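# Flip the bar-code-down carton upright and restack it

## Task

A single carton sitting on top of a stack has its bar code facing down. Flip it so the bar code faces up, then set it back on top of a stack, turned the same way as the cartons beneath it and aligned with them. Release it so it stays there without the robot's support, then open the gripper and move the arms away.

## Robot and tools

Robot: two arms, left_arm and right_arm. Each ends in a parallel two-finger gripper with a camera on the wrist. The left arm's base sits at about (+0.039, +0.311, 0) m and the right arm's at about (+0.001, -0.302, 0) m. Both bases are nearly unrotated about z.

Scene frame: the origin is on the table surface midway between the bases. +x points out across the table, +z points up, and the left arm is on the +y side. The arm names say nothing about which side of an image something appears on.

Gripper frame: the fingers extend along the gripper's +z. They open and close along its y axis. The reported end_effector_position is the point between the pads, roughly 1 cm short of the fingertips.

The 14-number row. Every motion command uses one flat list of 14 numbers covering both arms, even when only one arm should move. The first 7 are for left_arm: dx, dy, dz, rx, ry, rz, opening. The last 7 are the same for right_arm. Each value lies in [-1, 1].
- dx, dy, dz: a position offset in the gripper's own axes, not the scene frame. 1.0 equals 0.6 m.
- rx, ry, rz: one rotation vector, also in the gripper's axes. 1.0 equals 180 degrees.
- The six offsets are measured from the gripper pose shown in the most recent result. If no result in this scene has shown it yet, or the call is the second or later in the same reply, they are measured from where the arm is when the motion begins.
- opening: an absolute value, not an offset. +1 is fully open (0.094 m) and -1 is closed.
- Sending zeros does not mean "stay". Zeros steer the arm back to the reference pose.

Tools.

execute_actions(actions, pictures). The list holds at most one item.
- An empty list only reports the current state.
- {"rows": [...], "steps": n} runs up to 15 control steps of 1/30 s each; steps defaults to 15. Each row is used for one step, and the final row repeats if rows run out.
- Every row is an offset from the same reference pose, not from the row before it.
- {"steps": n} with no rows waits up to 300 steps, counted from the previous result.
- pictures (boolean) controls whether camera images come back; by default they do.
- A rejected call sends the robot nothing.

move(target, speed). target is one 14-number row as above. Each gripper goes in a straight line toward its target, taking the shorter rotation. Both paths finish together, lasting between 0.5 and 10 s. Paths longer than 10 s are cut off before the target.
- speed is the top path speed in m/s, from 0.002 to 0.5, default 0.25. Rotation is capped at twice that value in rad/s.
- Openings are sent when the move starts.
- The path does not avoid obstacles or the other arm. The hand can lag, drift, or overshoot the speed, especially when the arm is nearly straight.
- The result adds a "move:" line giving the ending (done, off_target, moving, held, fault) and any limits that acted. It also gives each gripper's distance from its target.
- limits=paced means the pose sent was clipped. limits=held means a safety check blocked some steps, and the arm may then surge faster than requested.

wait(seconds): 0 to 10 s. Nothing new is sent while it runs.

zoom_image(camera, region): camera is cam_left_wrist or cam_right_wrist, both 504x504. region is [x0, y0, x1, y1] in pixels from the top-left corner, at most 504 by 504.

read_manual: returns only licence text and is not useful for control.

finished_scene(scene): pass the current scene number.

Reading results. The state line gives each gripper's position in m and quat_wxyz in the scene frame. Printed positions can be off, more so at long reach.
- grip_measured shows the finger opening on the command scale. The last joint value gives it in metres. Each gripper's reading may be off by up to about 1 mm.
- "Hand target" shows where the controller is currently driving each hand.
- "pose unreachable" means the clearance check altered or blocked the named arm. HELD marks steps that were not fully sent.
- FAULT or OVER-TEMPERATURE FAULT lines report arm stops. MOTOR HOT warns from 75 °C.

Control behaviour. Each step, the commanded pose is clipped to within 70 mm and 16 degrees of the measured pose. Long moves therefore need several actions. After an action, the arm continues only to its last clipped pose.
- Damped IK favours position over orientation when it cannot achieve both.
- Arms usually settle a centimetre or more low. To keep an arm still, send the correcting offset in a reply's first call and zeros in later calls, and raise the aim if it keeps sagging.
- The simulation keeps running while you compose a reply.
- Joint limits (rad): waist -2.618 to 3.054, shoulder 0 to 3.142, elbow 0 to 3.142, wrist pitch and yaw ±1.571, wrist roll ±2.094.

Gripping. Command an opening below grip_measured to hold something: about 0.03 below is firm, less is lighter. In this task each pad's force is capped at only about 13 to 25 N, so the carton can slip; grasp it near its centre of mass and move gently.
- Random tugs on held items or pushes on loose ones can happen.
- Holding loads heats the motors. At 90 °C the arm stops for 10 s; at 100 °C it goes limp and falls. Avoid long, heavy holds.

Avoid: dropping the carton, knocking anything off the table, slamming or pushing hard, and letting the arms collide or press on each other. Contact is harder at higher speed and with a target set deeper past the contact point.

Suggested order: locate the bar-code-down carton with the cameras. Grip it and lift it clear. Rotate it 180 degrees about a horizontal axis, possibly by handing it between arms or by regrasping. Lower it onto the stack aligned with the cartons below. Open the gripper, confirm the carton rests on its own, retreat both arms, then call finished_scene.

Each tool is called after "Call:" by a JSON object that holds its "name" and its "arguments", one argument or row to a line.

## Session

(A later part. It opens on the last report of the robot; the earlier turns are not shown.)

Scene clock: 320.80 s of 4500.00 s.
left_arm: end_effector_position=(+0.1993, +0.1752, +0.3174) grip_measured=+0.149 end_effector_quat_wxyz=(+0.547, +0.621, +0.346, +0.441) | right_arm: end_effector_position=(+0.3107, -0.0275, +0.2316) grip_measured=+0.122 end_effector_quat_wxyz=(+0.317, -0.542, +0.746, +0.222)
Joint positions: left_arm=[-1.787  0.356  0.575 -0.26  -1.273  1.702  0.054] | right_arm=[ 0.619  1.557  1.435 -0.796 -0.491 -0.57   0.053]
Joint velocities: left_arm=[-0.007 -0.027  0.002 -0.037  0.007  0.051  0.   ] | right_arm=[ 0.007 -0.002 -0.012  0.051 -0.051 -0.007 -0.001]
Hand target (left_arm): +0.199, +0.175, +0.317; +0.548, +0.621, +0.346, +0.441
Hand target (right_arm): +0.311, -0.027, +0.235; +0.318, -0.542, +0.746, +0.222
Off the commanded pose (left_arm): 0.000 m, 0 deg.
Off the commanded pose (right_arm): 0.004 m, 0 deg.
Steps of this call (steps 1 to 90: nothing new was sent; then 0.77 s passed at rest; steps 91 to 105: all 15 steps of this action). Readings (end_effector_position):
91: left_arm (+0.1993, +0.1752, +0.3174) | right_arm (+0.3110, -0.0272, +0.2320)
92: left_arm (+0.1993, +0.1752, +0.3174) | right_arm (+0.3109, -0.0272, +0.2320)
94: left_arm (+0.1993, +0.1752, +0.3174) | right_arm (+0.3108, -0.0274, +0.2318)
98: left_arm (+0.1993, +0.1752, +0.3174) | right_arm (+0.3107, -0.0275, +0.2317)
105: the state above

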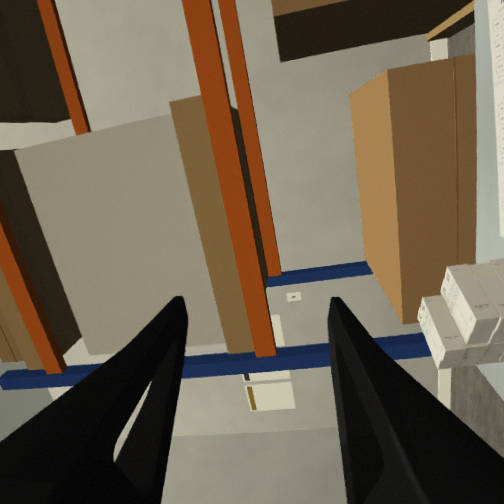

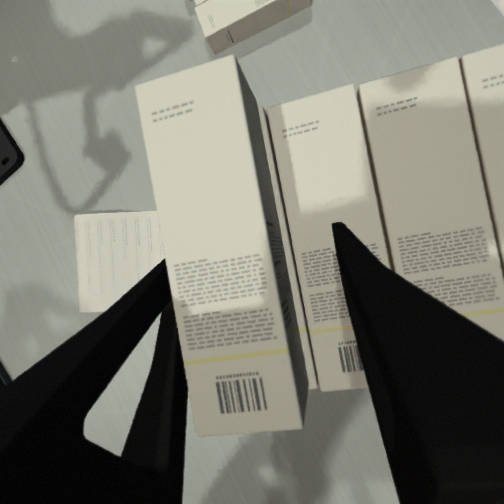

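Not touching yet.

Call:
{"name": "execute_actions", "arguments": {
  "actions": [
    {"rows":[[0,0,0,0,0,0,0.15,-0.004,0,-0.004,0,0,0,0.0]],"steps":15}
  ]
}}

Scene clock: 323.63 s of 4500.00 s.
left_arm: end_effector_position=(+0.1993, +0.1752, +0.3174) grip_measured=+0.149 end_effector_quat_wxyz=(+0.547, +0.622, +0.346, +0.441) | right_arm: end_effector_position=(+0.3106, -0.0278, +0.2314) grip_measured=+0.002 end_effector_quat_wxyz=(+0.317, -0.542, +0.746, +0.222)
Joint positions: left_arm=[-1.787  0.356  0.575 -0.26  -1.273  1.703  0.054] | right_arm=[ 0.619  1.557  1.435 -0.797 -0.49  -0.57   0.047]
Joint velocities: left_arm=[-0.012  0.002  0.017 -0.022 -0.022 -0.037 -0.   ] | right_arm=[ 0.007  0.002 -0.002  0.007 -0.051  0.007 -0.001]
Hand target (left_arm): +0.199, +0.175, +0.317; +0.547, +0.621, +0.346, +0.441
Hand target (right_arm): +0.311, -0.028, +0.235; +0.317, -0.542, +0.746, +0.222
Off the commanded pose (left_arm): 0.000 m, 0 deg.
Off the commanded pose (right_arm): 0.004 m, 0 deg.
Steps of this call (steps 1 to 70: nothing new was sent; steps 71 to 85: all 15 steps of this action). Readings (end_effector_position):
71: left_arm (+0.1993, +0.1752, +0.3174) | right_arm (+0.3107, -0.0276, +0.2316)
72: left_arm (+0.1993, +0.1752, +0.3174) | right_arm (+0.3107, -0.0276, +0.2315)
74: left_arm (+0.1993, +0.1752, +0.3174) | right_arm (+0.3107, -0.0277, +0.2315)
78: left_arm (+0.1993, +0.1752, +0.3174) | right_arm (+0.3107, -0.0277, +0.2314)
85: the state above

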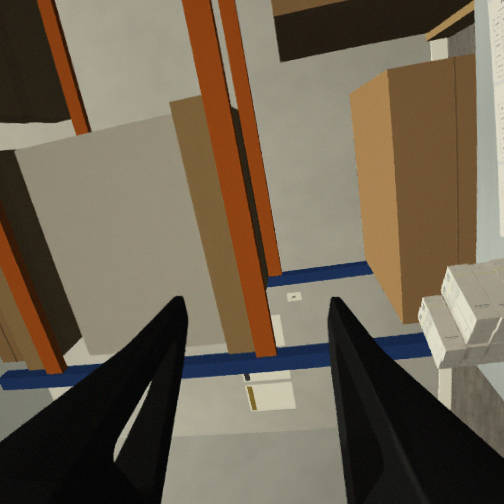

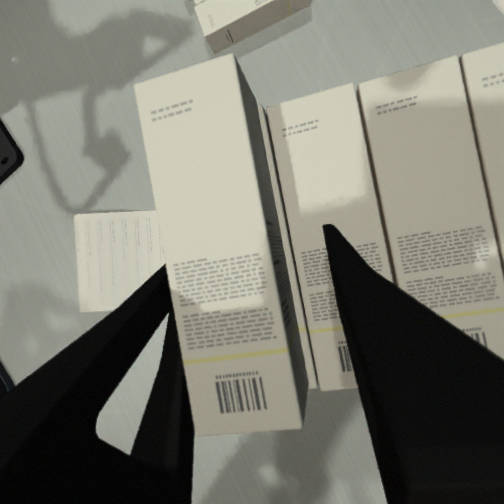

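Call:
{"name": "execute_actions", "arguments": {
  "actions": [
    {"rows":[[0,0,0,0,0,0,0.15,-0.004,0,-0.004,0,0,0,-0.08],[0,0,0,0,0,0,0.15,-0.004,0,-0.004,0,0,0,-0.1],[0,0,0,0,0,0,0.15,-0.004,0,-0.004,0,0,0,-0.12],[0,0,0,0,0,0,0.15,-0.004,0,-0.004,0,0,0,-0.14],[0,0,0,0,0,0,0.15,-0.004,0,-0.004,0,0,0,-0.16]],"steps":15}
  ]
}}

Scene clock: 328.50 s of 4500.00 s.
left_arm: end_effector_position=(+0.1993, +0.1752, +0.3174) grip_measured=+0.149 end_effector_quat_wxyz=(+0.547, +0.622, +0.345, +0.442) | right_arm: end_effector_position=(+0.3105, -0.0279, +0.2312) grip_measured=-0.158 end_effector_quat_wxyz=(+0.316, -0.542, +0.747, +0.221)
Joint positions: left_arm=[-1.787  0.356  0.575 -0.26  -1.273  1.704  0.054] | right_arm=[ 0.619  1.557  1.435 -0.798 -0.489 -0.57   0.04 ]
Joint velocities: left_arm=[ 0.002 -0.002 -0.002 -0.037  0.051 -0.007  0.   ] | right_arm=[ 0.002 -0.007 -0.012  0.007 -0.007  0.007 -0.001]
Hand target (left_arm): +0.199, +0.175, +0.317; +0.547, +0.622, +0.346, +0.441
Hand target (right_arm): +0.311, -0.028, +0.235; +0.317, -0.542, +0.746, +0.222
Off the commanded pose (left_arm): 0.000 m, 0 deg.
Off the commanded pose (right_arm): 0.004 m, 0 deg.
Steps of this call (steps 1 to 90: nothing new was sent; then 1.37 s passed at rest; steps 91 to 105: all 15 steps of this action). Readings (end_effector_position):
91: left_arm (+0.1993, +0.1752, +0.3174) | right_arm (+0.3107, -0.0278, +0.2314)
92: left_arm (+0.1993, +0.1752, +0.3174) | right_arm (+0.3107, -0.0278, +0.2314)
94: left_arm (+0.1993, +0.1752, +0.3174) | right_arm (+0.3106, -0.0279, +0.2313)
98: left_arm (+0.1993, +0.1752, +0.3174) | right_arm (+0.3105, -0.0279, +0.2312)
105: the state above

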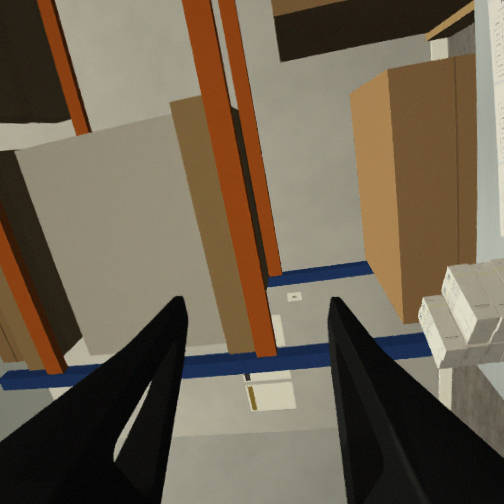

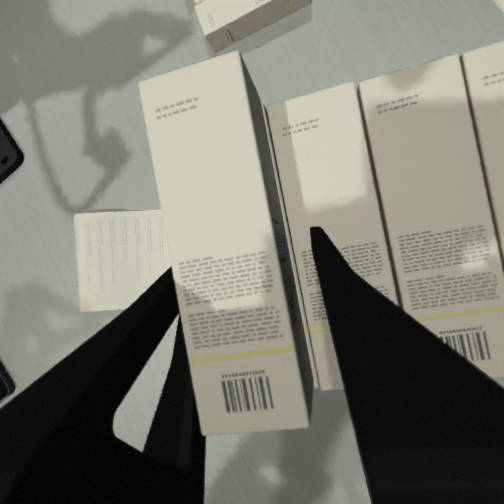

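Moved ~2 mm; edge now on the seam. Release and retreat.

Call:
{"name": "move", "arguments": {
  "target": [0,0,0,0,0,0,0.15,-0.004,0,-0.004,0,0,0,0.4],
  "speed": 0.02
}}

Call:
{"name": "move", "arguments": {
  "target": [0,0,0,0,0,0,0.15,-0.13,0,-0.12,0,0,0,1],
  "speed": 0.06
}}

Call:
{"name": "zoom_image", "arguments": {
  "camera": "cam_right_wrist",
  "region": [200, 150, 410, 360]
}}

Scene clock: 332.77 s of 4500.00 s.
left_arm: end_effector_position=(+0.1993, +0.1752, +0.3174) grip_measured=+0.149 end_effector_quat_wxyz=(+0.547, +0.622, +0.345, +0.442) | right_arm: end_effector_position=(+0.3105, -0.0282, +0.2309) grip_measured=+0.398 end_effector_quat_wxyz=(+0.316, -0.542, +0.747, +0.221)
Joint positions: left_arm=[-1.787  0.356  0.575 -0.26  -1.273  1.705  0.054] | right_arm=[ 0.619  1.557  1.435 -0.799 -0.488 -0.57   0.066]
Joint velocities: left_arm=[-0.007 -0.007 -0.002 -0.051 -0.022 -0.037  0.   ] | right_arm=[-0.017 -0.012 -0.017  0.007  0.022 -0.037 -0.001]
Hand target (left_arm): +0.199, +0.175, +0.317; +0.547, +0.622, +0.345, +0.442
Hand target (right_arm): +0.310, -0.028, +0.235; +0.316, -0.542, +0.747, +0.221
Off the commanded pose (left_arm): 0.000 m, 0 deg.
Off the commanded pose (right_arm): 0.004 m, 0 deg.
After step 90, 0.57 s passed at rest.
move: done

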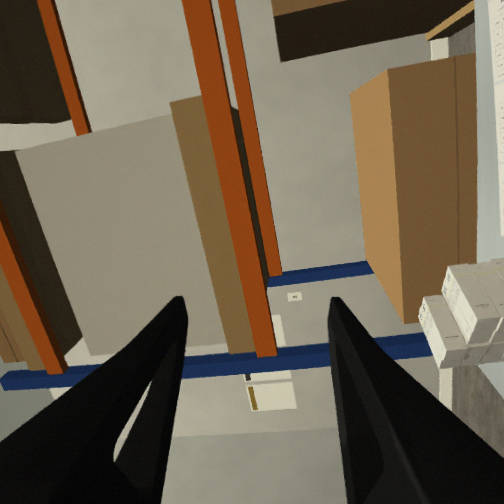

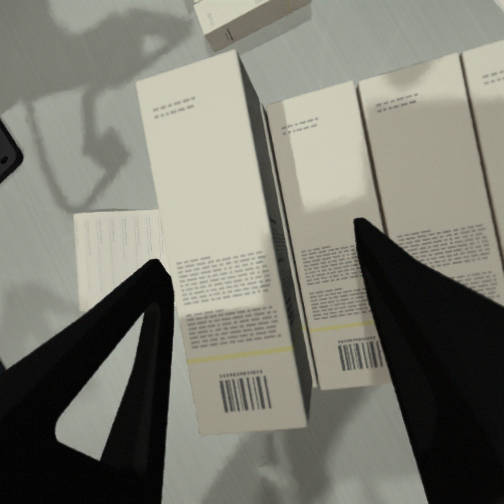

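Scene clock: 335.13 s of 4500.00 s.
left_arm: end_effector_position=(+0.1993, +0.1752, +0.3174) grip_measured=+0.149 end_effector_quat_wxyz=(+0.546, +0.622, +0.345, +0.442) | right_arm: end_effector_position=(+0.3127, -0.0282, +0.3322) grip_measured=+1.000 end_effector_quat_wxyz=(+0.314, -0.538, +0.751, +0.219)
Joint positions: left_arm=[-1.787  0.356  0.575 -0.26  -1.273  1.707  0.054] | right_arm=[ 0.619  1.704  2.025 -1.244 -0.481 -0.563  0.094]
Joint velocities: left_arm=[-0.007  0.017  0.002  0.037  0.007 -0.007 -0.   ] | right_arm=[-0.002 -0.007 -0.017 -0.037  0.022 -0.037  0.   ]
Hand target (left_arm): +0.199, +0.175, +0.317; +0.547, +0.622, +0.345, +0.442
Hand target (right_arm): +0.310, -0.025, +0.338; +0.316, -0.542, +0.747, +0.221
Off the commanded pose (left_arm): 0.000 m, 0 deg.
Off the commanded pose (right_arm): 0.007 m, 1 deg.
move: done

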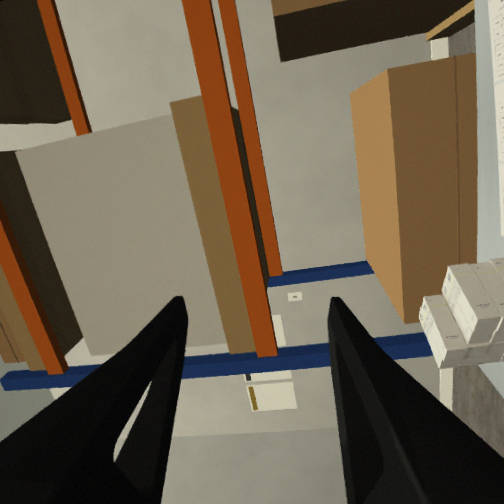

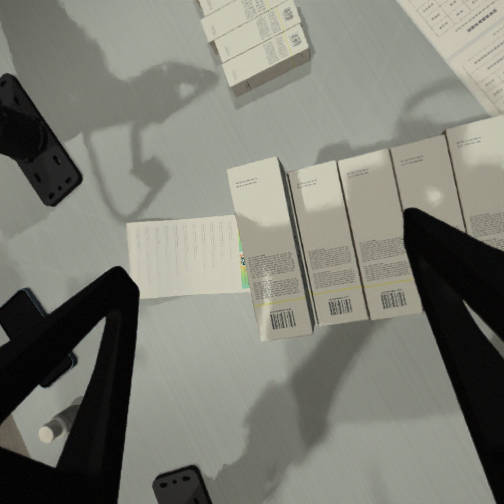

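Region (200, 150, 410, 360) of cam_right_wrist's 504x504 image, scaled by 2.400, with more detail than that image has.

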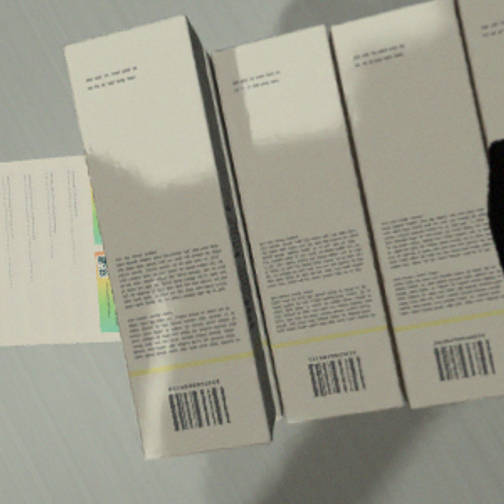

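Within about 1 mm. Good.

Call:
{"name": "finished_scene", "arguments": {
  "scene": 1
}}

The scene is finished: the task was done.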